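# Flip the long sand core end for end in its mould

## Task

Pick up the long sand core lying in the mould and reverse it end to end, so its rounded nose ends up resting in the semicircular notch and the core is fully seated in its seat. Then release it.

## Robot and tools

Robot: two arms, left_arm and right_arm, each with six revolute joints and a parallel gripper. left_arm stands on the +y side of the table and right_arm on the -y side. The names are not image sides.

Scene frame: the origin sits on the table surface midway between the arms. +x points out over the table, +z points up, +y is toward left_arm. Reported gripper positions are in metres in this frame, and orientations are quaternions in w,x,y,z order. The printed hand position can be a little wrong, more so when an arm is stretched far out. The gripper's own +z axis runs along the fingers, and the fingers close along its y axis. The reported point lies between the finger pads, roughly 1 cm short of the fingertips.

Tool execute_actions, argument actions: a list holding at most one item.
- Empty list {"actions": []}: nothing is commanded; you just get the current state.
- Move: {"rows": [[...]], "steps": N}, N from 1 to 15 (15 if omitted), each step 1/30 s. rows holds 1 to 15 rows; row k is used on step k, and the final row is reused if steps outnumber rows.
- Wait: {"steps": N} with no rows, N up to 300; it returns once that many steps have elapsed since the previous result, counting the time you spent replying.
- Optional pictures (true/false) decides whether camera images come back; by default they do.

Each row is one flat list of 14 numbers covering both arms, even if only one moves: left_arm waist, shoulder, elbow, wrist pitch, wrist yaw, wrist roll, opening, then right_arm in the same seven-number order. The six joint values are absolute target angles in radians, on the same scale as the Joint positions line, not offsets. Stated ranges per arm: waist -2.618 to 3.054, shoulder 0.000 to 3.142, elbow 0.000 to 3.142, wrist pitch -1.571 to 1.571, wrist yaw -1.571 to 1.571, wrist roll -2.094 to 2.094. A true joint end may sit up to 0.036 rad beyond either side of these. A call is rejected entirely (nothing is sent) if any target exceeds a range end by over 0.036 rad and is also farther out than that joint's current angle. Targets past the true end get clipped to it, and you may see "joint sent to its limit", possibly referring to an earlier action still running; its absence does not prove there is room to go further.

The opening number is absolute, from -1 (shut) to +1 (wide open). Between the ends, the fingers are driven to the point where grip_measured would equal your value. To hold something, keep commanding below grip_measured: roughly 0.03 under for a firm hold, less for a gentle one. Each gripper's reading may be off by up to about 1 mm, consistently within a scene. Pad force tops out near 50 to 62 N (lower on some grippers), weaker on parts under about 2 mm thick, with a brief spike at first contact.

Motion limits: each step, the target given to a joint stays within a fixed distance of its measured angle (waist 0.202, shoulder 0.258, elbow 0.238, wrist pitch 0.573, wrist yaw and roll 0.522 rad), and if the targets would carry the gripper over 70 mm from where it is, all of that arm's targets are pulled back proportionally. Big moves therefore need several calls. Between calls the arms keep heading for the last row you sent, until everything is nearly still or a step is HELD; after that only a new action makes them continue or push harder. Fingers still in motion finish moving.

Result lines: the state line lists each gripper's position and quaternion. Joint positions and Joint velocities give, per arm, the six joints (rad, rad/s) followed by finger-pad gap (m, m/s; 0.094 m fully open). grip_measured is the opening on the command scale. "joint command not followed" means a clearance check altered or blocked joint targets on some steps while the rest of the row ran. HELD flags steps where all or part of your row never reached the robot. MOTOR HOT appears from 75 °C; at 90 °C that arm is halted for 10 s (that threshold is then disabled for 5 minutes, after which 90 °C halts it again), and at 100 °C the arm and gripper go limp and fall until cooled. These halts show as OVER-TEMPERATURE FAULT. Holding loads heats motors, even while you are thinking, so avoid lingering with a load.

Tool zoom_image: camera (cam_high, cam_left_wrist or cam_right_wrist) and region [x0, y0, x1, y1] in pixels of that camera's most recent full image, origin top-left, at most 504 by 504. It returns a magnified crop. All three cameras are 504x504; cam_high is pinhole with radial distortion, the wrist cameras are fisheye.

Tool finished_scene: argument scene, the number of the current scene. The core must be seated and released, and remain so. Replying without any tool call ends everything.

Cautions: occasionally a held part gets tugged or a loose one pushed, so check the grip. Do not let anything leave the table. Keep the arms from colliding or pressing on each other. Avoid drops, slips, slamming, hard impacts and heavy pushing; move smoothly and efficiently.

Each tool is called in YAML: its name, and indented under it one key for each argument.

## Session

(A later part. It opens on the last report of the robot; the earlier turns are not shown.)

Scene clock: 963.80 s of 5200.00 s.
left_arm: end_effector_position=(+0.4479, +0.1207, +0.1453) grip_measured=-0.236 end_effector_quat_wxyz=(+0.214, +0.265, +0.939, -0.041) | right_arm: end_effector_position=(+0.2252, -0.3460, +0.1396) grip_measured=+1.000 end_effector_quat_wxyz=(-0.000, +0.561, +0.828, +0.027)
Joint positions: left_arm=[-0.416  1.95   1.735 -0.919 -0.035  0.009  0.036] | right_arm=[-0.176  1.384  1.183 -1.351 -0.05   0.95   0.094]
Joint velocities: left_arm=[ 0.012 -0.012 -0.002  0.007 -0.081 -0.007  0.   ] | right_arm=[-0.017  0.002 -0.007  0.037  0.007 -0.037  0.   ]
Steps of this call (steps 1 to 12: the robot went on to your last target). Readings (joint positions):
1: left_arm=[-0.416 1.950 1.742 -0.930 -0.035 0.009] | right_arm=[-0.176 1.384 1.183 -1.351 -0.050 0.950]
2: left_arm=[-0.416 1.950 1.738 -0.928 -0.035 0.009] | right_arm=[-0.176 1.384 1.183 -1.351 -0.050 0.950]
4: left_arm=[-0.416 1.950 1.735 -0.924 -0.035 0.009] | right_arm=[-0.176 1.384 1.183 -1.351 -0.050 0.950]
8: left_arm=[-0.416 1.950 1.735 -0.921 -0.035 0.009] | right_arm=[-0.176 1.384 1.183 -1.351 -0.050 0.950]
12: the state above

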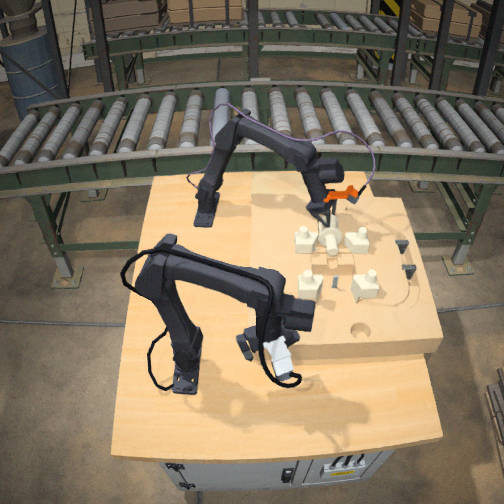

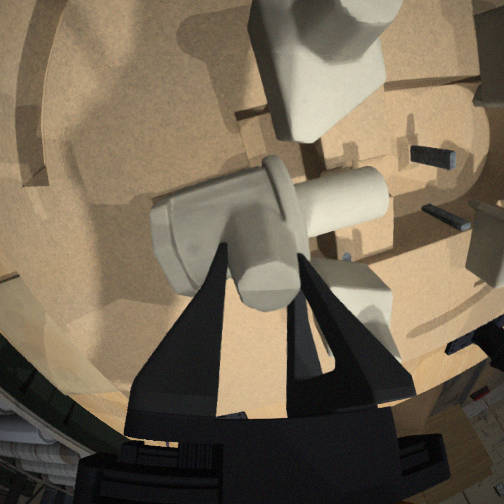

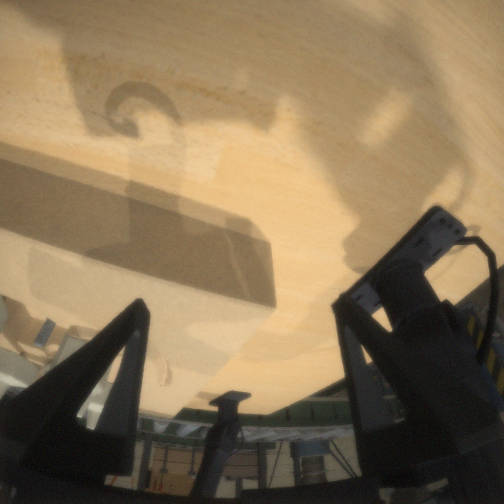

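execute_actions:
  actions:
    - {"rows":[[-0.412,1.884,1.757,-0.826,-0.042,0.008,-0.275,-0.176,1.384,1.183,-1.351,-0.048,0.95,1],[-0.409,1.886,1.756,-0.828,-0.044,0.008,-0.275,-0.176,1.384,1.183,-1.351,-0.048,0.95,1],[-0.407,1.888,1.755,-0.830,-0.045,0.010,-0.275,-0.176,1.384,1.183,-1.351,-0.048,0.95,1],[-0.406,1.890,1.754,-0.830,-0.045,0.012,-0.275,-0.176,1.384,1.183,-1.351,-0.048,0.95,1],[-0.405,1.890,1.753,-0.830,-0.045,0.014,-0.275,-0.176,1.384,1.183,-1.351,-0.048,0.95,1],[-0.404,1.890,1.752,-0.830,-0.045,0.016,-0.275,-0.176,1.384,1.183,-1.351,-0.048,0.95,1],[-0.403,1.890,1.751,-0.830,-0.045,0.016,-0.275,-0.176,1.384,1.183,-1.351,-0.048,0.95,1],[-0.402,1.890,1.751,-0.830,-0.045,0.016,-0.275,-0.176,1.384,1.183,-1.351,-0.048,0.95,1]],"steps":15}

zoom_image:
  camera: "cam_high"
  region: [312, 232, 356, 276]

Scene clock: 972.83 s of 5200.00 s.
left_arm: end_effector_position=(+0.4495, +0.1232, +0.1453) grip_measured=-0.236 end_effector_quat_wxyz=(+0.214, +0.263, +0.940, -0.041) | right_arm: end_effector_position=(+0.2252, -0.3460, +0.1396) grip_measured=+1.000 end_effector_quat_wxyz=(-0.000, +0.561, +0.828, +0.027)
Joint positions: left_arm=[-0.41   1.95   1.735 -0.918 -0.035  0.009  0.036] | right_arm=[-0.176  1.384  1.183 -1.351 -0.05   0.95   0.094]
Joint velocities: left_arm=[-0.007  0.007 -0.002  0.066  0.081 -0.037  0.   ] | right_arm=[-0.022  0.002 -0.007 -0.051 -0.066  0.007  0.   ]
Steps of this call (steps 1 to 30: the robot went on to your last target; steps 31 to 90: nothing new was sent; then 5.53 s passed at rest; steps 91 to 105: all 15 steps of this action). Readings (joint positions):
91: left_arm=[-0.416 1.950 1.735 -0.918 -0.035 0.009] | right_arm=[-0.176 1.384 1.183 -1.351 -0.050 0.950]
92: left_arm=[-0.416 1.950 1.735 -0.918 -0.035 0.009] | right_arm=[-0.176 1.384 1.183 -1.351 -0.050 0.950]
94: left_arm=[-0.416 1.950 1.735 -0.918 -0.035 0.009] | right_arm=[-0.176 1.384 1.183 -1.351 -0.050 0.950]
98: left_arm=[-0.415 1.950 1.735 -0.918 -0.035 0.009] | right_arm=[-0.176 1.384 1.183 -1.351 -0.050 0.950]
105: the state above

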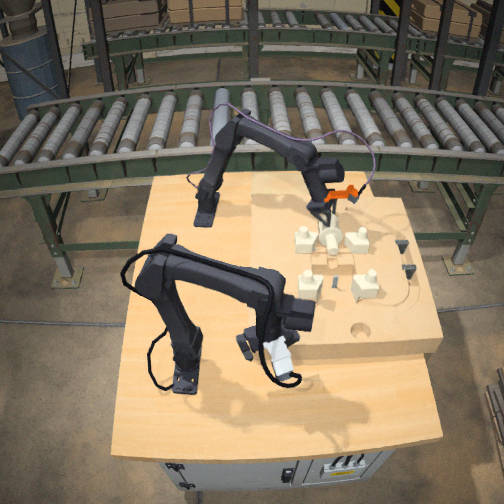

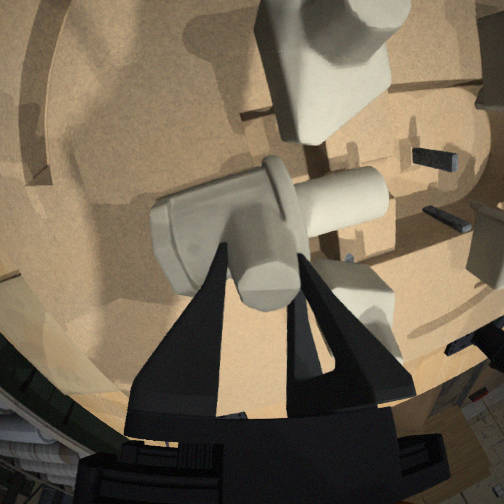

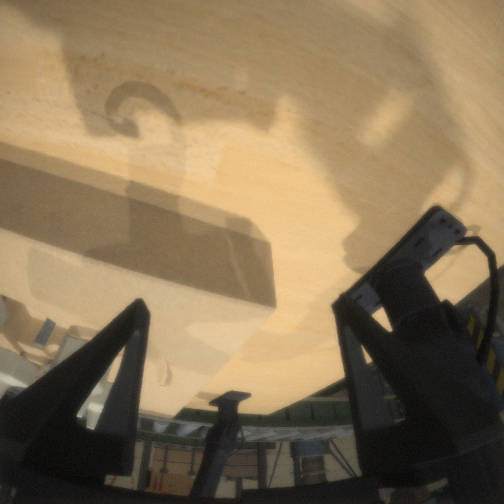

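Region (312, 232, 356, 276) of cam_high's 504x504 image, scaled by 11.455, with more detail than that image has.

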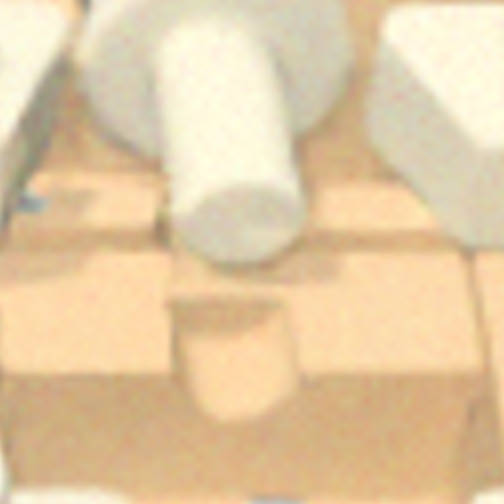

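execute_actions:
  actions:
    - {"rows":[[-0.408,1.892,1.749,-0.832,-0.045,0.018,-0.275,-0.176,1.384,1.183,-1.351,-0.048,0.95,1],[-0.411,1.894,1.747,-0.832,-0.045,0.020,-0.275,-0.176,1.384,1.183,-1.351,-0.048,0.95,1],[-0.412,1.895,1.745,-0.832,-0.045,0.022,-0.275,-0.176,1.384,1.183,-1.351,-0.048,0.95,1],[-0.412,1.895,1.743,-0.832,-0.045,0.022,-0.275,-0.176,1.384,1.183,-1.351,-0.048,0.95,1],[-0.412,1.895,1.742,-0.832,-0.045,0.022,-0.275,-0.176,1.384,1.183,-1.351,-0.048,0.95,1]],"steps":13}

zoom_image:
  camera: "cam_high"
  region: [312, 232, 356, 276]

Scene clock: 979.20 s of 5200.00 s.
left_arm: end_effector_position=(+0.4473, +0.1245, +0.1406) grip_measured=-0.236 end_effector_quat_wxyz=(+0.209, +0.265, +0.941, -0.039) | right_arm: end_effector_position=(+0.2252, -0.3460, +0.1396) grip_measured=+1.000 end_effector_quat_wxyz=(-0.000, +0.561, +0.828, +0.027)
Joint positions: left_arm=[-0.41   1.95   1.721 -0.916 -0.035  0.013  0.036] | right_arm=[-0.176  1.384  1.183 -1.351 -0.05   0.95   0.094]
Joint velocities: left_arm=[-0.002  0.002 -0.002 -0.007 -0.007  0.051 -0.001] | right_arm=[ 0.002 -0.017  0.002  0.051 -0.037 -0.022  0.   ]
Steps of this call (steps 1 to 15: the robot went on to your last target; steps 16 to 90: nothing new was sent; then 2.93 s passed at rest; steps 91 to 103: all 13 steps of this action). Readings (joint positions):
91: left_arm=[-0.410 1.950 1.735 -0.918 -0.035 0.009] | right_arm=[-0.176 1.384 1.183 -1.351 -0.050 0.950]
92: left_arm=[-0.410 1.950 1.735 -0.918 -0.035 0.009] | right_arm=[-0.176 1.384 1.183 -1.351 -0.050 0.950]
94: left_arm=[-0.410 1.950 1.732 -0.917 -0.035 0.010] | right_arm=[-0.176 1.384 1.183 -1.351 -0.050 0.950]
98: left_arm=[-0.410 1.950 1.722 -0.916 -0.035 0.012] | right_arm=[-0.176 1.384 1.183 -1.351 -0.050 0.950]
103: the state above

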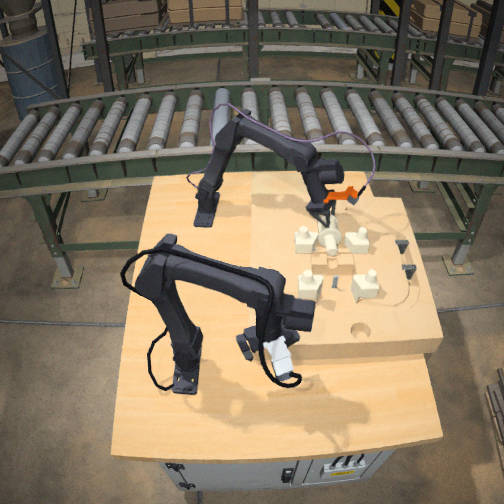

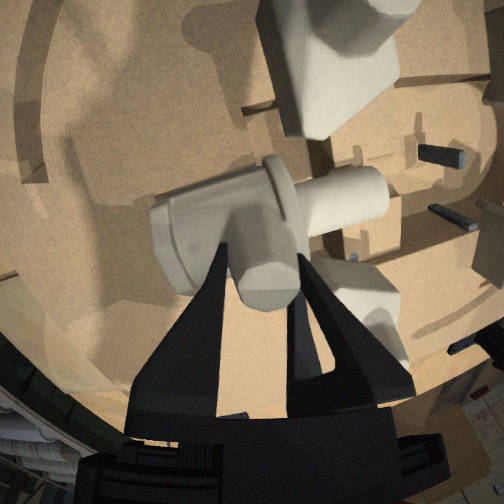

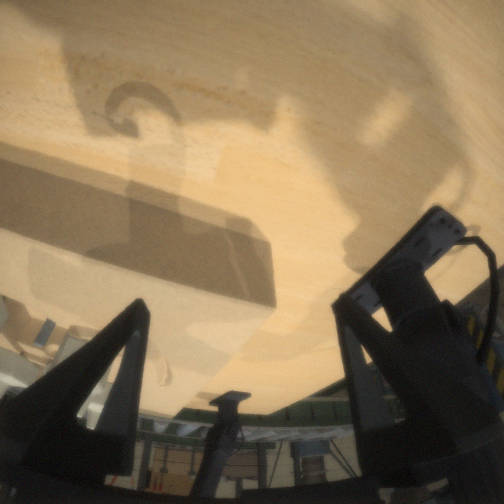

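Region (312, 232, 356, 276) of cam_high's 504x504 image, scaled by 11.455, with more detail than that image has.

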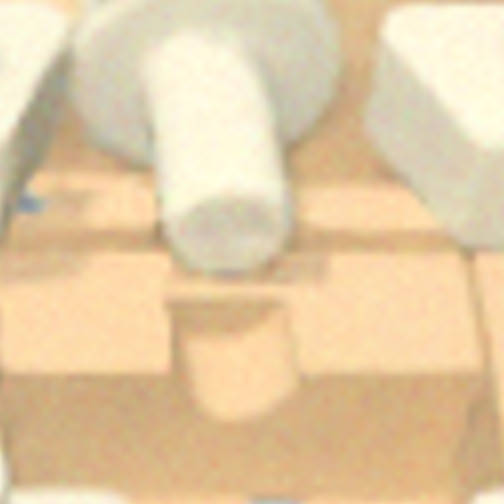

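execute_actions:
  actions:
    - {"rows":[[-0.412,1.898,1.741,-0.824,-0.045,0.022,-0.275,-0.176,1.384,1.183,-1.351,-0.048,0.95,1],[-0.412,1.901,1.739,-0.820,-0.045,0.022,-0.275,-0.176,1.384,1.183,-1.351,-0.048,0.95,1],[-0.412,1.904,1.737,-0.817,-0.045,0.022,-0.275,-0.176,1.384,1.183,-1.351,-0.048,0.95,1],[-0.412,1.906,1.735,-0.814,-0.045,0.022,-0.275,-0.176,1.384,1.183,-1.351,-0.048,0.95,1],[-0.412,1.908,1.733,-0.812,-0.045,0.022,-0.275,-0.176,1.384,1.183,-1.351,-0.048,0.95,1],[-0.412,1.909,1.731,-0.810,-0.045,0.022,-0.275,-0.176,1.384,1.183,-1.351,-0.048,0.95,1],[-0.412,1.910,1.729,-0.808,-0.045,0.022,-0.275,-0.176,1.384,1.183,-1.351,-0.048,0.95,1],[-0.412,1.910,1.727,-0.806,-0.045,0.022,-0.275,-0.176,1.384,1.183,-1.351,-0.048,0.95,1],[-0.412,1.910,1.725,-0.804,-0.045,0.022,-0.275,-0.176,1.384,1.183,-1.351,-0.048,0.95,1],[-0.412,1.910,1.723,-0.802,-0.045,0.022,-0.275,-0.176,1.384,1.183,-1.351,-0.048,0.95,1],[-0.412,1.910,1.721,-0.801,-0.045,0.022,-0.275,-0.176,1.384,1.183,-1.351,-0.048,0.95,1],[-0.412,1.910,1.719,-0.800,-0.045,0.022,-0.275,-0.176,1.384,1.183,-1.351,-0.048,0.95,1],[-0.412,1.910,1.717,-0.800,-0.045,0.022,-0.275,-0.176,1.384,1.183,-1.351,-0.048,0.95,1],[-0.412,1.910,1.715,-0.800,-0.045,0.022,-0.275,-0.176,1.384,1.183,-1.351,-0.048,0.95,1]],"steps":15}
  pictures: false

execute_actions:
  actions:
    - {"steps":8}

zoom_image:
  camera: "cam_high"
  region: [312, 232, 356, 276]

Scene clock: 987.70 s of 5200.00 s.
left_arm: end_effector_position=(+0.4480, +0.1242, +0.1380) grip_measured=-0.236 end_effector_quat_wxyz=(+0.210, +0.265, +0.940, -0.039) | right_arm: end_effector_position=(+0.2252, -0.3460, +0.1396) grip_measured=+1.000 end_effector_quat_wxyz=(-0.000, +0.561, +0.828, +0.027)
Joint positions: left_arm=[-0.41   1.95   1.71  -0.901 -0.036  0.013  0.036] | right_arm=[-0.176  1.384  1.183 -1.351 -0.05   0.95   0.094]
Joint velocities: left_arm=[-0.007  0.002  0.017  0.051  0.007 -0.037  0.001] | right_arm=[ 0.022  0.002  0.007 -0.11  -0.007  0.007  0.   ]
Steps of this call (steps 1 to 15: the robot went on to your last target; steps 16 to 90: nothing new was sent; then 5.00 s passed at rest; steps 91 to 105: all 15 steps of this action). Readings (joint positions):
91: left_arm=[-0.410 1.950 1.721 -0.916 -0.035 0.013] | right_arm=[-0.176 1.384 1.183 -1.351 -0.050 0.950]
92: left_arm=[-0.410 1.950 1.721 -0.915 -0.035 0.013] | right_arm=[-0.176 1.384 1.183 -1.351 -0.050 0.950]
94: left_arm=[-0.410 1.950 1.721 -0.914 -0.035 0.013] | right_arm=[-0.176 1.384 1.183 -1.351 -0.050 0.950]
98: left_arm=[-0.410 1.950 1.715 -0.904 -0.035 0.013] | right_arm=[-0.176 1.384 1.183 -1.351 -0.050 0.950]
105: the state above

Scene clock: 987.97 s of 5200.00 s.
left_arm: end_effector_position=(+0.4480, +0.1242, +0.1380) grip_measured=-0.236 end_effector_quat_wxyz=(+0.210, +0.265, +0.940, -0.039) | right_arm: end_effector_position=(+0.2252, -0.3460, +0.1396) grip_measured=+1.000 end_effector_quat_wxyz=(-0.000, +0.561, +0.828, +0.027)
Joint positions: left_arm=[-0.41   1.95   1.71  -0.901 -0.036  0.013  0.036] | right_arm=[-0.176  1.384  1.183 -1.351 -0.05   0.95   0.094]
Joint velocities: left_arm=[-0.007  0.007 -0.007 -0.037  0.051 -0.007 -0.   ] | right_arm=[-0.007  0.012 -0.007  0.037 -0.007  0.037  0.   ]
Steps of this call (steps 1 to 8: the robot went on to your last target). Readings (joint positions):
1: left_arm=[-0.410 1.950 1.710 -0.901 -0.036 0.013] | right_arm=[-0.176 1.384 1.183 -1.351 -0.050 0.950]
2: left_arm=[-0.410 1.950 1.710 -0.901 -0.036 0.013] | right_arm=[-0.176 1.384 1.183 -1.351 -0.050 0.950]
4: left_arm=[-0.410 1.950 1.710 -0.901 -0.036 0.013] | right_arm=[-0.176 1.384 1.183 -1.351 -0.050 0.950]
8: the state above

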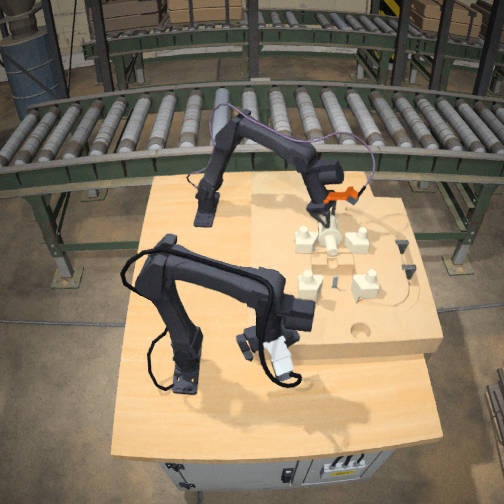

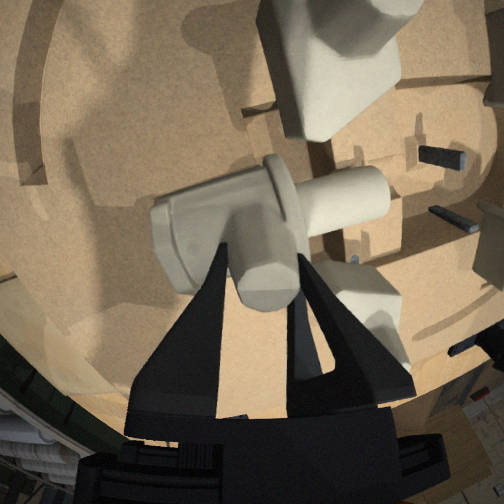

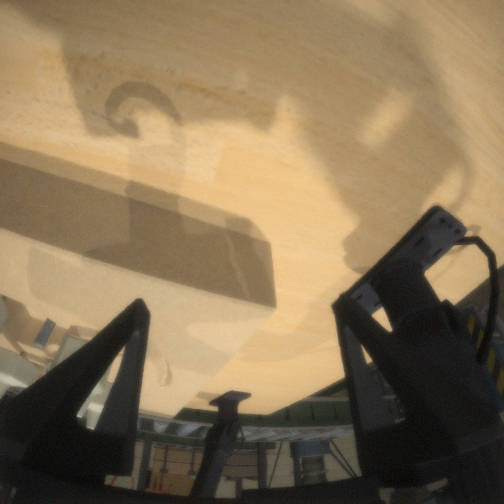

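Region (312, 232, 356, 276) of cam_high's 504x504 image, scaled by 11.455, with more detail than that image has.

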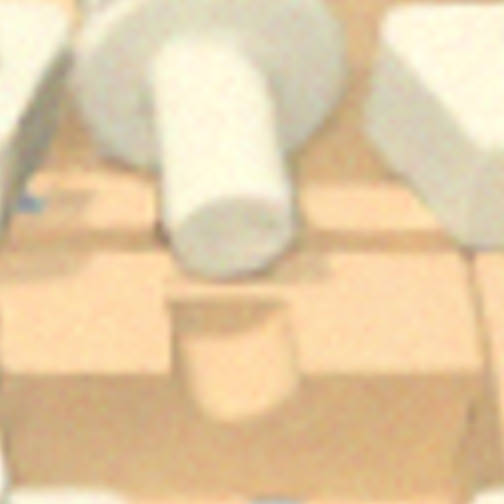

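execute_actions:
  actions:
    - {"rows":[[-0.411,1.914,1.715,-0.815,-0.042,0.018,-0.27,-0.176,1.384,1.183,-1.351,-0.048,0.95,1],[-0.410,1.918,1.715,-0.83,-0.039,0.015,-0.265,-0.176,1.384,1.183,-1.351,-0.048,0.95,1],[-0.410,1.922,1.715,-0.845,-0.036,0.013,-0.26,-0.176,1.384,1.183,-1.351,-0.048,0.95,1],[-0.410,1.926,1.715,-0.86,-0.036,0.013,-0.255,-0.176,1.384,1.183,-1.351,-0.048,0.95,1],[-0.410,1.929,1.715,-0.87,-0.036,0.013,-0.25,-0.176,1.384,1.183,-1.351,-0.048,0.95,1],[-0.410,1.931,1.715,-0.878,-0.036,0.013,-0.246,-0.176,1.384,1.183,-1.351,-0.048,0.95,1],[-0.410,1.931,1.715,-0.882,-0.036,0.013,-0.242,-0.176,1.384,1.183,-1.351,-0.048,0.95,1],[-0.410,1.931,1.715,-0.882,-0.036,0.013,-0.238,-0.176,1.384,1.183,-1.351,-0.048,0.95,1],[-0.410,1.931,1.715,-0.882,-0.036,0.013,-0.234,-0.176,1.384,1.183,-1.351,-0.048,0.95,1],[-0.410,1.931,1.715,-0.882,-0.036,0.013,-0.228,-0.176,1.384,1.183,-1.351,-0.048,0.95,1],[-0.410,1.931,1.715,-0.882,-0.036,0.013,-0.22,-0.176,1.384,1.183,-1.351,-0.048,0.95,1],[-0.410,1.931,1.715,-0.882,-0.036,0.013,-0.20,-0.176,1.384,1.183,-1.351,-0.048,0.95,1],[-0.410,1.931,1.715,-0.882,-0.036,0.013,-0.17,-0.176,1.384,1.183,-1.351,-0.048,0.95,1],[-0.410,1.931,1.715,-0.882,-0.036,0.013,-0.12,-0.176,1.384,1.183,-1.351,-0.048,0.95,1],[-0.410,1.931,1.715,-0.882,-0.036,0.013,-0.05,-0.176,1.384,1.183,-1.351,-0.048,0.95,1]],"steps":15}
  pictures: false

execute_actions:
  actions:
    - {"steps":6}

zoom_image:
  camera: "cam_high"
  region: [312, 232, 356, 276]

zoom_image:
  camera: "cam_left_wrist"
  region: [270, 120, 430, 280]

Scene clock: 1012.13 s of 5200.00 s.
left_arm: end_effector_position=(+0.4466, +0.1253, +0.1373) grip_measured=-0.085 end_effector_quat_wxyz=(+0.207, +0.264, +0.941, -0.038) | right_arm: end_effector_position=(+0.2252, -0.3460, +0.1396) grip_measured=+1.000 end_effector_quat_wxyz=(-0.000, +0.561, +0.828, +0.027)
Joint positions: left_arm=[-0.41   1.95   1.71  -0.909 -0.037  0.011  0.043] | right_arm=[-0.176  1.384  1.183 -1.351 -0.05   0.95   0.094]
Joint velocities: left_arm=[0.007 0.017 0.007 0.051 0.007 0.022 0.067] | right_arm=[-0.007 -0.007  0.002  0.007  0.051  0.022  0.   ]
Steps of this call (steps 1 to 15: the robot went on to your last target; steps 16 to 90: nothing new was sent; then 20.67 s passed at rest; steps 91 to 105: all 15 steps of this action). Readings (joint positions):
91: left_arm=[-0.410 1.950 1.710 -0.901 -0.036 0.013] | right_arm=[-0.176 1.384 1.183 -1.351 -0.050 0.950]
92: left_arm=[-0.410 1.950 1.710 -0.901 -0.036 0.013] | right_arm=[-0.176 1.384 1.183 -1.351 -0.050 0.950]
94: left_arm=[-0.410 1.950 1.710 -0.903 -0.036 0.013] | right_arm=[-0.176 1.384 1.183 -1.351 -0.050 0.950]
98: left_arm=[-0.410 1.950 1.710 -0.911 -0.035 0.011] | right_arm=[-0.176 1.384 1.183 -1.351 -0.050 0.950]
105: the state above

Scene clock: 1012.33 s of 5200.00 s.
left_arm: end_effector_position=(+0.4474, +0.1249, +0.1376) grip_measured=-0.052 end_effector_quat_wxyz=(+0.208, +0.264, +0.941, -0.038) | right_arm: end_effector_position=(+0.2252, -0.3460, +0.1396) grip_measured=+1.000 end_effector_quat_wxyz=(-0.000, +0.561, +0.828, +0.027)
Joint positions: left_arm=[-0.41   1.95   1.71  -0.905 -0.037  0.011  0.045] | right_arm=[-0.176  1.384  1.183 -1.351 -0.05   0.95   0.094]
Joint velocities: left_arm=[-0.002  0.022 -0.017  0.022 -0.007 -0.022  0.   ] | right_arm=[-0.012 -0.002  0.002 -0.022  0.037 -0.051  0.   ]
Steps of this call (steps 1 to 6: the robot went on to your last target). Readings (joint positions):
1: left_arm=[-0.410 1.950 1.710 -0.907 -0.037 0.011] | right_arm=[-0.176 1.384 1.183 -1.351 -0.050 0.950]
2: left_arm=[-0.410 1.950 1.710 -0.906 -0.037 0.011] | right_arm=[-0.176 1.384 1.183 -1.351 -0.050 0.950]
4: left_arm=[-0.410 1.950 1.710 -0.906 -0.037 0.011] | right_arm=[-0.176 1.384 1.183 -1.351 -0.050 0.950]
6: the state above

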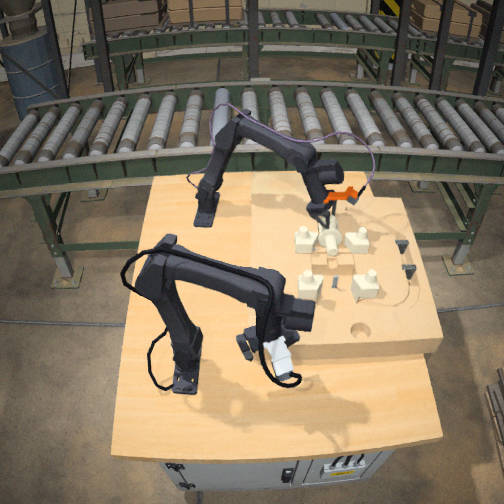

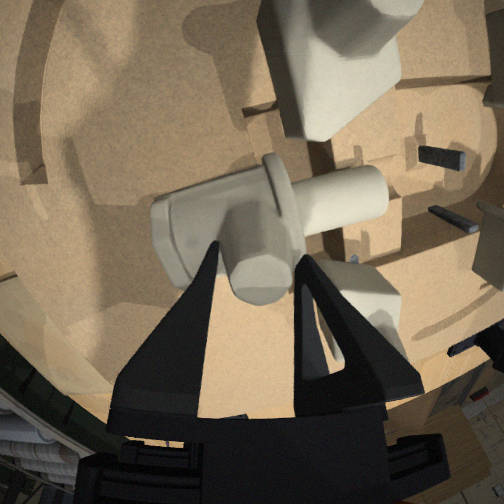

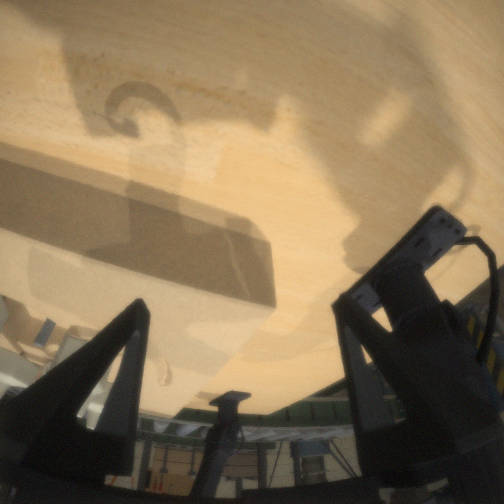

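Region (312, 232, 356, 276) of cam_high's 504x504 image, scaled by 11.455, with more detail than that image has.

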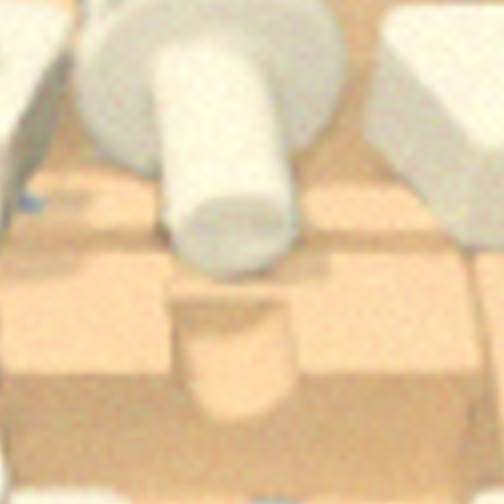

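Region (270, 120, 430, 280) of cam_left_wrist's 504x504 image, scaled by 3.150, with more detail than that image has.

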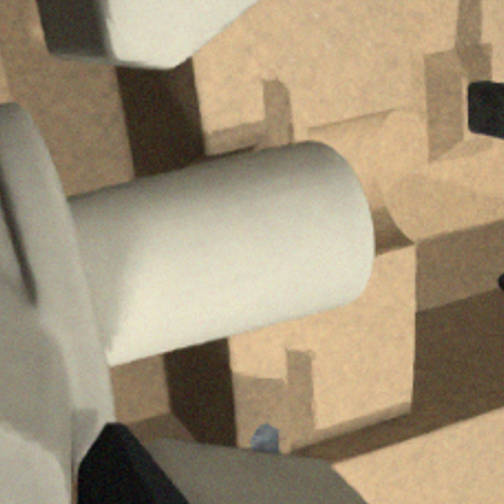

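execute_actions:
  actions: []

Scene clock: 1027.37 s of 5200.00 s.
left_arm: end_effector_position=(+0.4474, +0.1249, +0.1376) grip_measured=-0.052 end_effector_quat_wxyz=(+0.208, +0.264, +0.941, -0.038) | right_arm: end_effector_position=(+0.2252, -0.3460, +0.1396) grip_measured=+1.000 end_effector_quat_wxyz=(-0.000, +0.561, +0.828, +0.027)
Joint positions: left_arm=[-0.41   1.95   1.71  -0.905 -0.037  0.011  0.045] | right_arm=[-0.176  1.384  1.183 -1.351 -0.05   0.95   0.094]
Joint velocities: left_arm=[-0.012  0.002 -0.012 -0.022  0.037  0.022 -0.001] | right_arm=[ 0.012 -0.007 -0.012  0.007 -0.037  0.037  0.   ]
Steps of this call (steps 1 to 15: the robot went on to your last target; steps 16 to 90: nothing new was sent; then 12.03 s passed at rest). Readings (joint positions):
1: left_arm=[-0.410 1.950 1.710 -0.905 -0.037 0.011] | right_arm=[-0.176 1.384 1.183 -1.351 -0.050 0.950]
2: left_arm=[-0.410 1.950 1.710 -0.905 -0.037 0.011] | right_arm=[-0.176 1.384 1.183 -1.351 -0.050 0.950]
4: left_arm=[-0.410 1.950 1.710 -0.905 -0.037 0.011] | right_arm=[-0.176 1.384 1.183 -1.351 -0.050 0.950]
8: left_arm=[-0.410 1.950 1.710 -0.905 -0.037 0.011] | right_arm=[-0.176 1.384 1.183 -1.351 -0.050 0.950]
90: the state above
All arms were judged still, so your last target was given up. Only a new action makes them travel on or press farther. Fingers that are still opening or closing keep moving.

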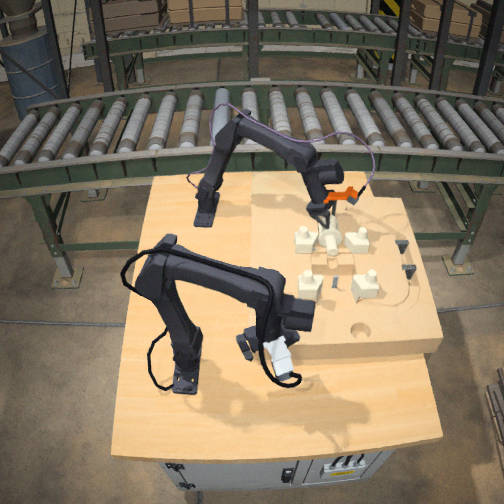

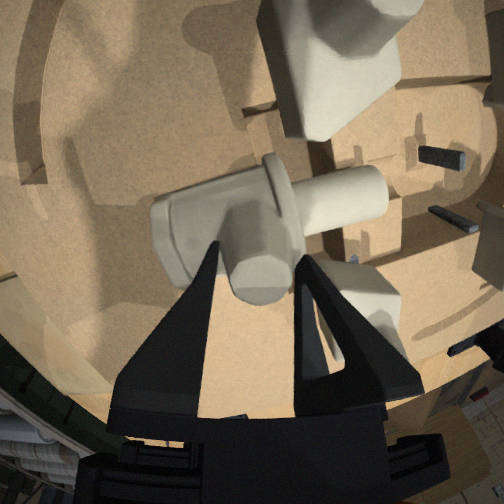

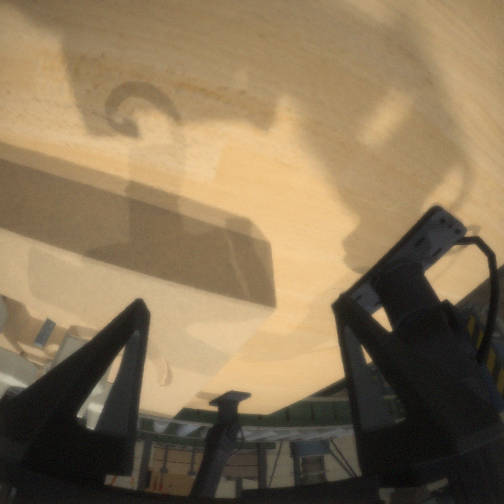

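execute_actions:
  actions:
    - {"rows":[[-0.410,1.931,1.715,-0.882,-0.036,0.013,0.0,-0.176,1.384,1.183,-1.351,-0.048,0.95,1],[-0.410,1.930,1.725,-0.895,-0.036,0.013,0.05,-0.176,1.384,1.183,-1.351,-0.048,0.95,1],[-0.410,1.929,1.74,-0.91,-0.036,0.013,0.08,-0.176,1.384,1.183,-1.351,-0.048,0.95,1],[-0.410,1.927,1.755,-0.93,-0.036,0.013,0.1,-0.176,1.384,1.183,-1.351,-0.048,0.95,1],[-0.410,1.924,1.775,-0.95,-0.036,0.013,0.1,-0.176,1.384,1.183,-1.351,-0.048,0.95,1],[-0.410,1.921,1.795,-0.97,-0.036,0.013,0.1,-0.176,1.384,1.183,-1.351,-0.048,0.95,1],[-0.410,1.917,1.815,-0.99,-0.036,0.013,0.1,-0.176,1.384,1.183,-1.351,-0.048,0.95,1],[-0.410,1.913,1.835,-1.015,-0.036,0.013,0.1,-0.176,1.384,1.183,-1.351,-0.048,0.95,1],[-0.410,1.909,1.855,-1.04,-0.036,0.013,0.1,-0.176,1.384,1.183,-1.351,-0.048,0.95,1],[-0.410,1.905,1.875,-1.06,-0.036,0.013,0.1,-0.176,1.384,1.183,-1.351,-0.048,0.95,1],[-0.410,1.901,1.895,-1.08,-0.036,0.013,0.1,-0.176,1.384,1.183,-1.351,-0.048,0.95,1],[-0.410,1.897,1.915,-1.10,-0.036,0.013,0.1,-0.176,1.384,1.183,-1.351,-0.048,0.95,1],[-0.410,1.893,1.935,-1.12,-0.036,0.013,0.1,-0.176,1.384,1.183,-1.351,-0.048,0.95,1],[-0.410,1.889,1.955,-1.14,-0.036,0.013,0.1,-0.176,1.384,1.183,-1.351,-0.048,0.95,1],[-0.410,1.885,1.972,-1.16,-0.036,0.013,0.1,-0.176,1.384,1.183,-1.351,-0.048,0.95,1]],"steps":15}
  pictures: false

execute_actions:
  actions:
    - {"steps":20}

Scene clock: 1037.80 s of 5200.00 s.
left_arm: end_effector_position=(+0.4483, +0.1243, +0.2012) grip_measured=+0.098 end_effector_quat_wxyz=(+0.236, +0.261, +0.935, -0.046) | right_arm: end_effector_position=(+0.2252, -0.3460, +0.1396) grip_measured=+1.000 end_effector_quat_wxyz=(-0.000, +0.561, +0.828, +0.027)
Joint positions: left_arm=[-0.41   1.927  1.907 -1.067 -0.037  0.011  0.052] | right_arm=[-0.176  1.384  1.183 -1.351 -0.05   0.95   0.094]
Joint velocities: left_arm=[-0.007 -0.188  0.579 -0.549 -0.007  0.007 -0.   ] | right_arm=[ 0.002 -0.007 -0.002  0.022  0.037 -0.037  0.   ]
Steps of this call (steps 1 to 90: nothing new was sent; then 6.93 s passed at rest; steps 91 to 105: all 15 steps of this action). Readings (joint positions):
91: left_arm=[-0.410 1.950 1.710 -0.905 -0.037 0.011] | right_arm=[-0.176 1.384 1.183 -1.351 -0.050 0.950]
92: left_arm=[-0.410 1.950 1.710 -0.905 -0.037 0.011] | right_arm=[-0.176 1.384 1.183 -1.351 -0.050 0.950]
94: left_arm=[-0.410 1.950 1.711 -0.907 -0.037 0.011] | right_arm=[-0.176 1.384 1.183 -1.351 -0.050 0.950]
98: left_arm=[-0.410 1.950 1.760 -0.954 -0.037 0.011] | right_arm=[-0.176 1.384 1.183 -1.351 -0.050 0.950]
105: the state above

Scene clock: 1038.47 s of 5200.00 s.
left_arm: end_effector_position=(+0.4363, +0.1316, +0.2222) grip_measured=+0.098 end_effector_quat_wxyz=(+0.233, +0.262, +0.935, -0.045) | right_arm: end_effector_position=(+0.2252, -0.3460, +0.1396) grip_measured=+1.000 end_effector_quat_wxyz=(-0.000, +0.561, +0.828, +0.027)
Joint positions: left_arm=[-0.41   1.894  1.95  -1.148 -0.037  0.011  0.052] | right_arm=[-0.176  1.384  1.183 -1.351 -0.05   0.95   0.094]
Joint velocities: left_arm=[-0.007  0.002  0.007 -0.037 -0.022  0.007 -0.   ] | right_arm=[ 0.007 -0.012  0.012  0.007  0.037 -0.037  0.   ]
Steps of this call (steps 1 to 20: the robot went on to your last target). Readings (joint positions):
1: left_arm=[-0.410 1.920 1.923 -1.082 -0.037 0.011] | right_arm=[-0.176 1.384 1.183 -1.351 -0.050 0.950]
2: left_arm=[-0.410 1.912 1.935 -1.092 -0.037 0.011] | right_arm=[-0.176 1.384 1.183 -1.351 -0.050 0.950]
4: left_arm=[-0.410 1.899 1.947 -1.108 -0.037 0.011] | right_arm=[-0.176 1.384 1.183 -1.351 -0.050 0.950]
8: left_arm=[-0.410 1.894 1.950 -1.129 -0.037 0.011] | right_arm=[-0.176 1.384 1.183 -1.351 -0.050 0.950]
20: the state above

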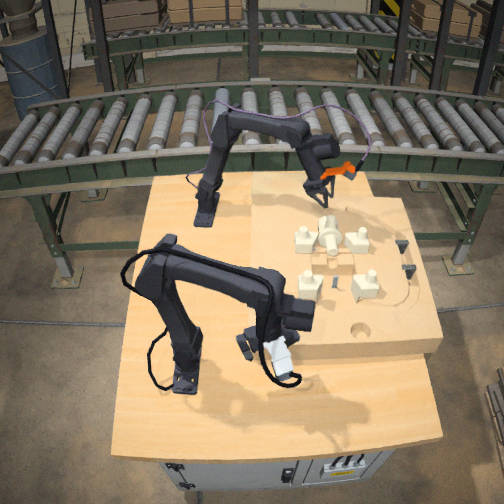

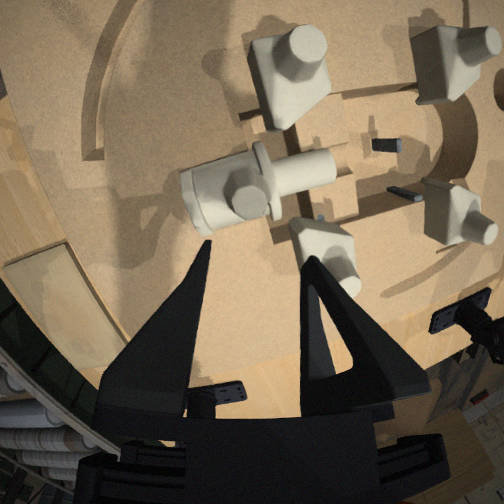

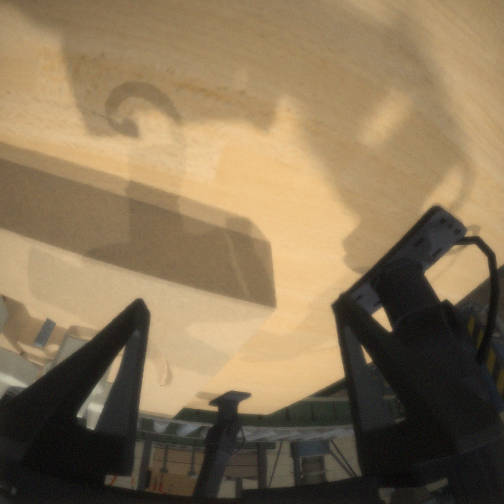

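zoom_image:
  camera: "cam_left_wrist"
  region: [170, 100, 390, 260]

zoom_image:
  camera: "cam_high"
  region: [295, 205, 375, 285]

Region (170, 100, 390, 260) of cam_left_wrist's 504x504 image, scaled by 2.291, with more detail than that image has; it fills the top 367 rows of this view, and the rest is white.

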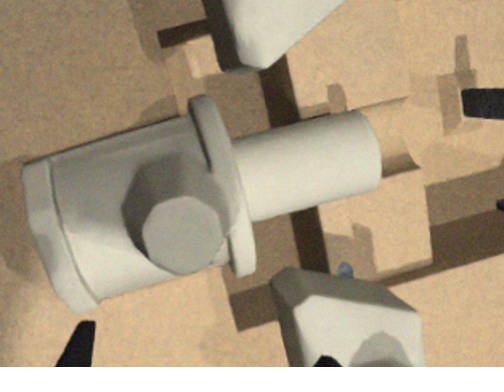

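Region (295, 205, 375, 285) of cam_high's 504x504 image, scaled by 6.300, with more detail than that image has.

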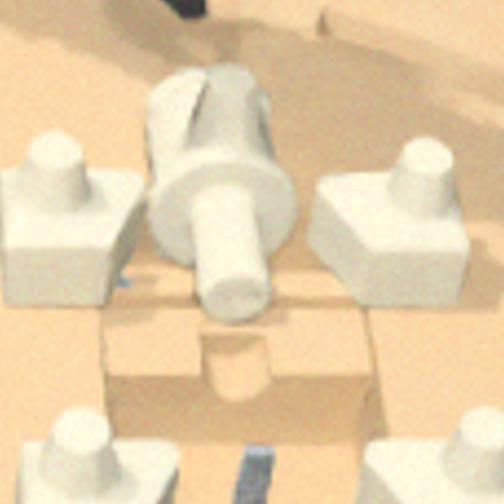

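zoom_image:
  camera: "cam_left_wrist"
  region: [280, 120, 370, 230]

Region (280, 120, 370, 230) of cam_left_wrist's 504x504 image, scaled by 4.582, with more detail than that image has; it fills the left 412 columns of this view, and the rest is white.

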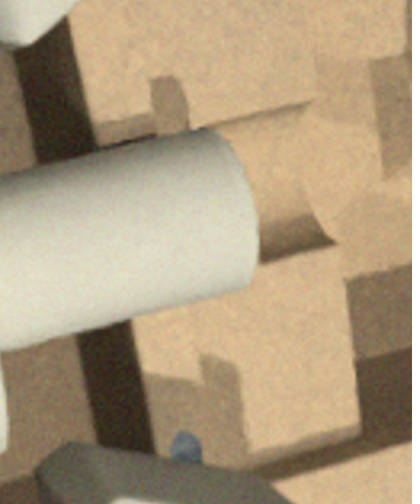

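execute_actions:
  actions:
    - {"rows":[[-0.42,1.885,1.972,-1.16,-0.036,0.013,0.1,-0.176,1.384,1.183,-1.351,-0.048,0.95,1],[-0.435,1.885,1.972,-1.16,-0.036,0.013,0.1,-0.176,1.384,1.183,-1.351,-0.048,0.95,1],[-0.455,1.885,1.972,-1.16,-0.036,0.013,0.1,-0.176,1.384,1.183,-1.351,-0.048,0.95,1],[-0.48,1.885,1.972,-1.16,-0.036,0.013,0.1,-0.176,1.384,1.183,-1.351,-0.048,0.95,1],[-0.505,1.885,1.972,-1.16,-0.036,0.013,0.1,-0.176,1.384,1.183,-1.351,-0.048,0.95,1],[-0.53,1.885,1.972,-1.16,-0.036,0.013,0.1,-0.176,1.384,1.183,-1.351,-0.048,0.95,1],[-0.555,1.885,1.972,-1.16,-0.036,0.013,0.1,-0.176,1.384,1.183,-1.351,-0.048,0.95,1],[-0.58,1.885,1.972,-1.16,-0.036,0.013,0.1,-0.176,1.384,1.183,-1.351,-0.048,0.95,1],[-0.605,1.885,1.972,-1.16,-0.036,0.013,0.1,-0.176,1.384,1.183,-1.351,-0.048,0.95,1],[-0.63,1.885,1.972,-1.16,-0.036,0.013,0.1,-0.176,1.384,1.183,-1.351,-0.048,0.95,1],[-0.655,1.885,1.972,-1.16,-0.036,0.013,0.1,-0.176,1.384,1.183,-1.351,-0.048,0.95,1],[-0.675,1.885,1.972,-1.16,-0.036,0.013,0.1,-0.176,1.384,1.183,-1.351,-0.048,0.95,1],[-0.69,1.885,1.972,-1.16,-0.036,0.013,0.1,-0.176,1.384,1.183,-1.351,-0.048,0.95,1],[-0.70,1.885,1.972,-1.16,-0.036,0.013,0.1,-0.176,1.384,1.183,-1.351,-0.048,0.95,1],[-0.705,1.885,1.972,-1.16,-0.036,0.013,0.1,-0.176,1.384,1.183,-1.351,-0.048,0.95,1]],"steps":15}
  pictures: false

execute_actions:
  actions:
    - {"steps":15}

Scene clock: 1069.83 s of 5200.00 s.
left_arm: end_effector_position=(+0.3536, +0.0280, +0.2221) grip_measured=+0.098 end_effector_quat_wxyz=(+0.224, +0.394, +0.888, -0.079) | right_arm: end_effector_position=(+0.2252, -0.3460, +0.1396) grip_measured=+1.000 end_effector_quat_wxyz=(-0.000, +0.561, +0.828, +0.027)
Joint positions: left_arm=[-0.698  1.894  1.95  -1.149 -0.034  0.011  0.052] | right_arm=[-0.176  1.384  1.183 -1.351 -0.05   0.95   0.094]
Joint velocities: left_arm=[-0.437  0.002 -0.012 -0.051  0.066 -0.022  0.   ] | right_arm=[ 0.002  0.012 -0.012 -0.007  0.007 -0.007  0.   ]
Steps of this call (steps 1 to 15: the robot went on to your last target; steps 16 to 90: nothing new was sent; then 27.87 s passed at rest; steps 91 to 105: all 15 steps of this action). Readings (joint positions):
91: left_arm=[-0.410 1.894 1.950 -1.149 -0.037 0.011] | right_arm=[-0.176 1.384 1.183 -1.351 -0.050 0.950]
92: left_arm=[-0.411 1.894 1.950 -1.149 -0.037 0.011] | right_arm=[-0.176 1.384 1.183 -1.351 -0.050 0.950]
94: left_arm=[-0.423 1.894 1.950 -1.149 -0.038 0.011] | right_arm=[-0.176 1.384 1.183 -1.351 -0.050 0.950]
98: left_arm=[-0.510 1.894 1.950 -1.149 -0.040 0.011] | right_arm=[-0.176 1.384 1.183 -1.351 -0.050 0.950]
105: the state above

Scene clock: 1070.33 s of 5200.00 s.
left_arm: end_effector_position=(+0.3483, +0.0230, +0.2221) grip_measured=+0.098 end_effector_quat_wxyz=(+0.222, +0.400, +0.885, -0.083) | right_arm: end_effector_position=(+0.2252, -0.3460, +0.1396) grip_measured=+1.000 end_effector_quat_wxyz=(-0.000, +0.561, +0.828, +0.027)
Joint positions: left_arm=[-0.712  1.894  1.95  -1.149 -0.03   0.011  0.052] | right_arm=[-0.176  1.384  1.183 -1.351 -0.05   0.95   0.094]
Joint velocities: left_arm=[-0.007 -0.007  0.007  0.022  0.037  0.007 -0.   ] | right_arm=[ 0.007  0.012 -0.002  0.037  0.066  0.007  0.   ]
Steps of this call (steps 1 to 15: the robot went on to your last target). Readings (joint positions):
1: left_arm=[-0.710 1.894 1.950 -1.149 -0.032 0.011] | right_arm=[-0.176 1.384 1.183 -1.351 -0.050 0.950]
2: left_arm=[-0.717 1.894 1.950 -1.149 -0.031 0.011] | right_arm=[-0.176 1.384 1.183 -1.351 -0.050 0.950]
4: left_arm=[-0.718 1.894 1.950 -1.149 -0.030 0.011] | right_arm=[-0.176 1.384 1.183 -1.351 -0.050 0.950]
8: left_arm=[-0.712 1.894 1.950 -1.149 -0.030 0.011] | right_arm=[-0.176 1.384 1.183 -1.351 -0.050 0.950]
15: the state above

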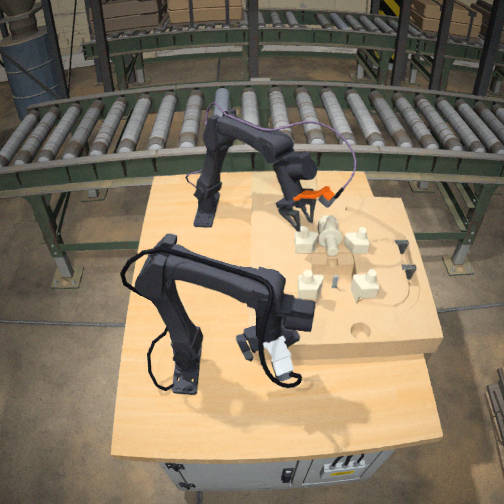

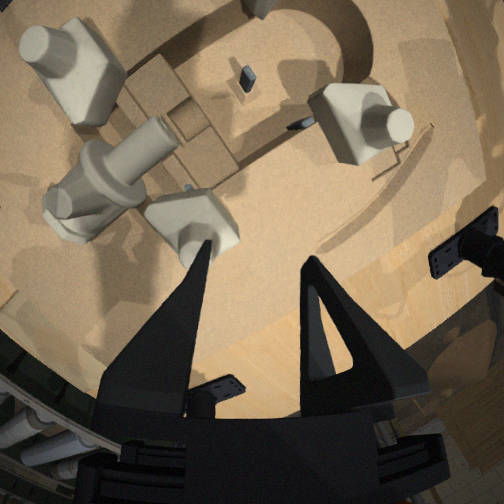

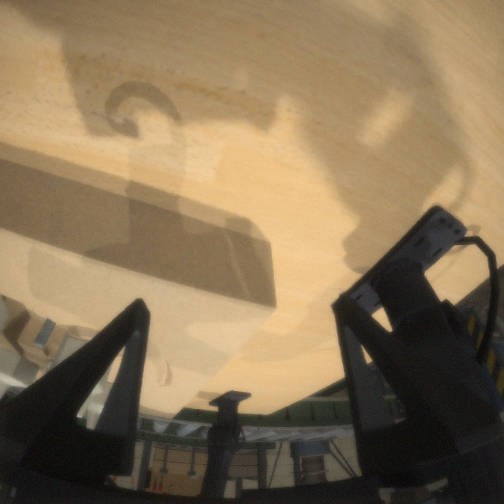

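zoom_image:
  camera: "cam_left_wrist"
  region: [100, 60, 240, 200]

Region (100, 60, 240, 200) of cam_left_wrist's 504x504 image, scaled by 3.600, with more detail than that image has.

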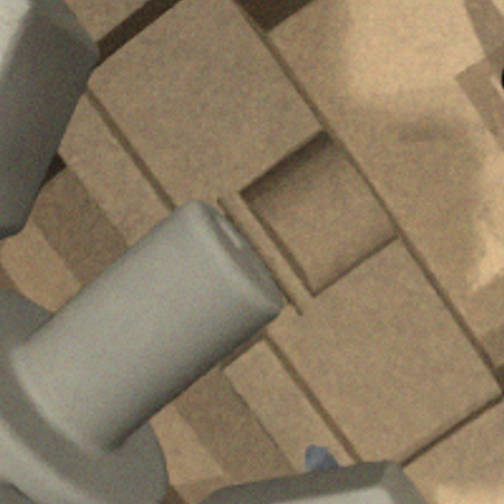

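zoom_image:
  camera: "cam_high"
  region: [316, 238, 350, 272]

zoom_image:
  camera: "cam_left_wrist"
  region: [135, 95, 205, 165]

Region (316, 238, 350, 272) of cam_high's 504x504 image, scaled by 14.824, with more detail than that image has.

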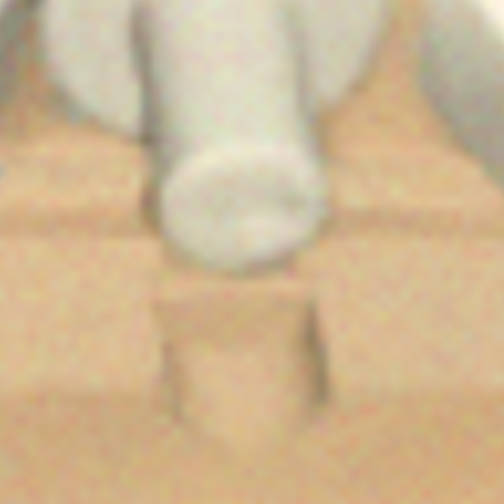

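Region (135, 95, 205, 165) of cam_left_wrist's 504x504 image, scaled by 7.200, with more detail than that image has.

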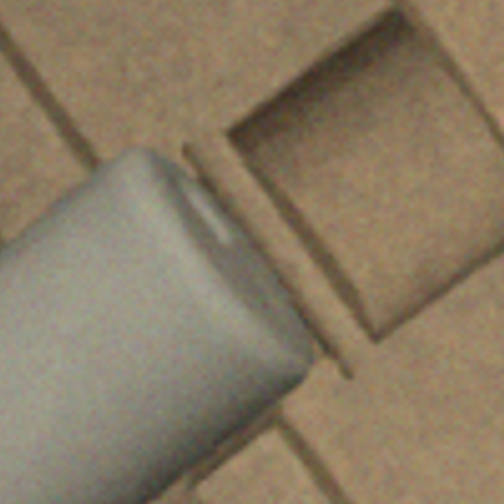

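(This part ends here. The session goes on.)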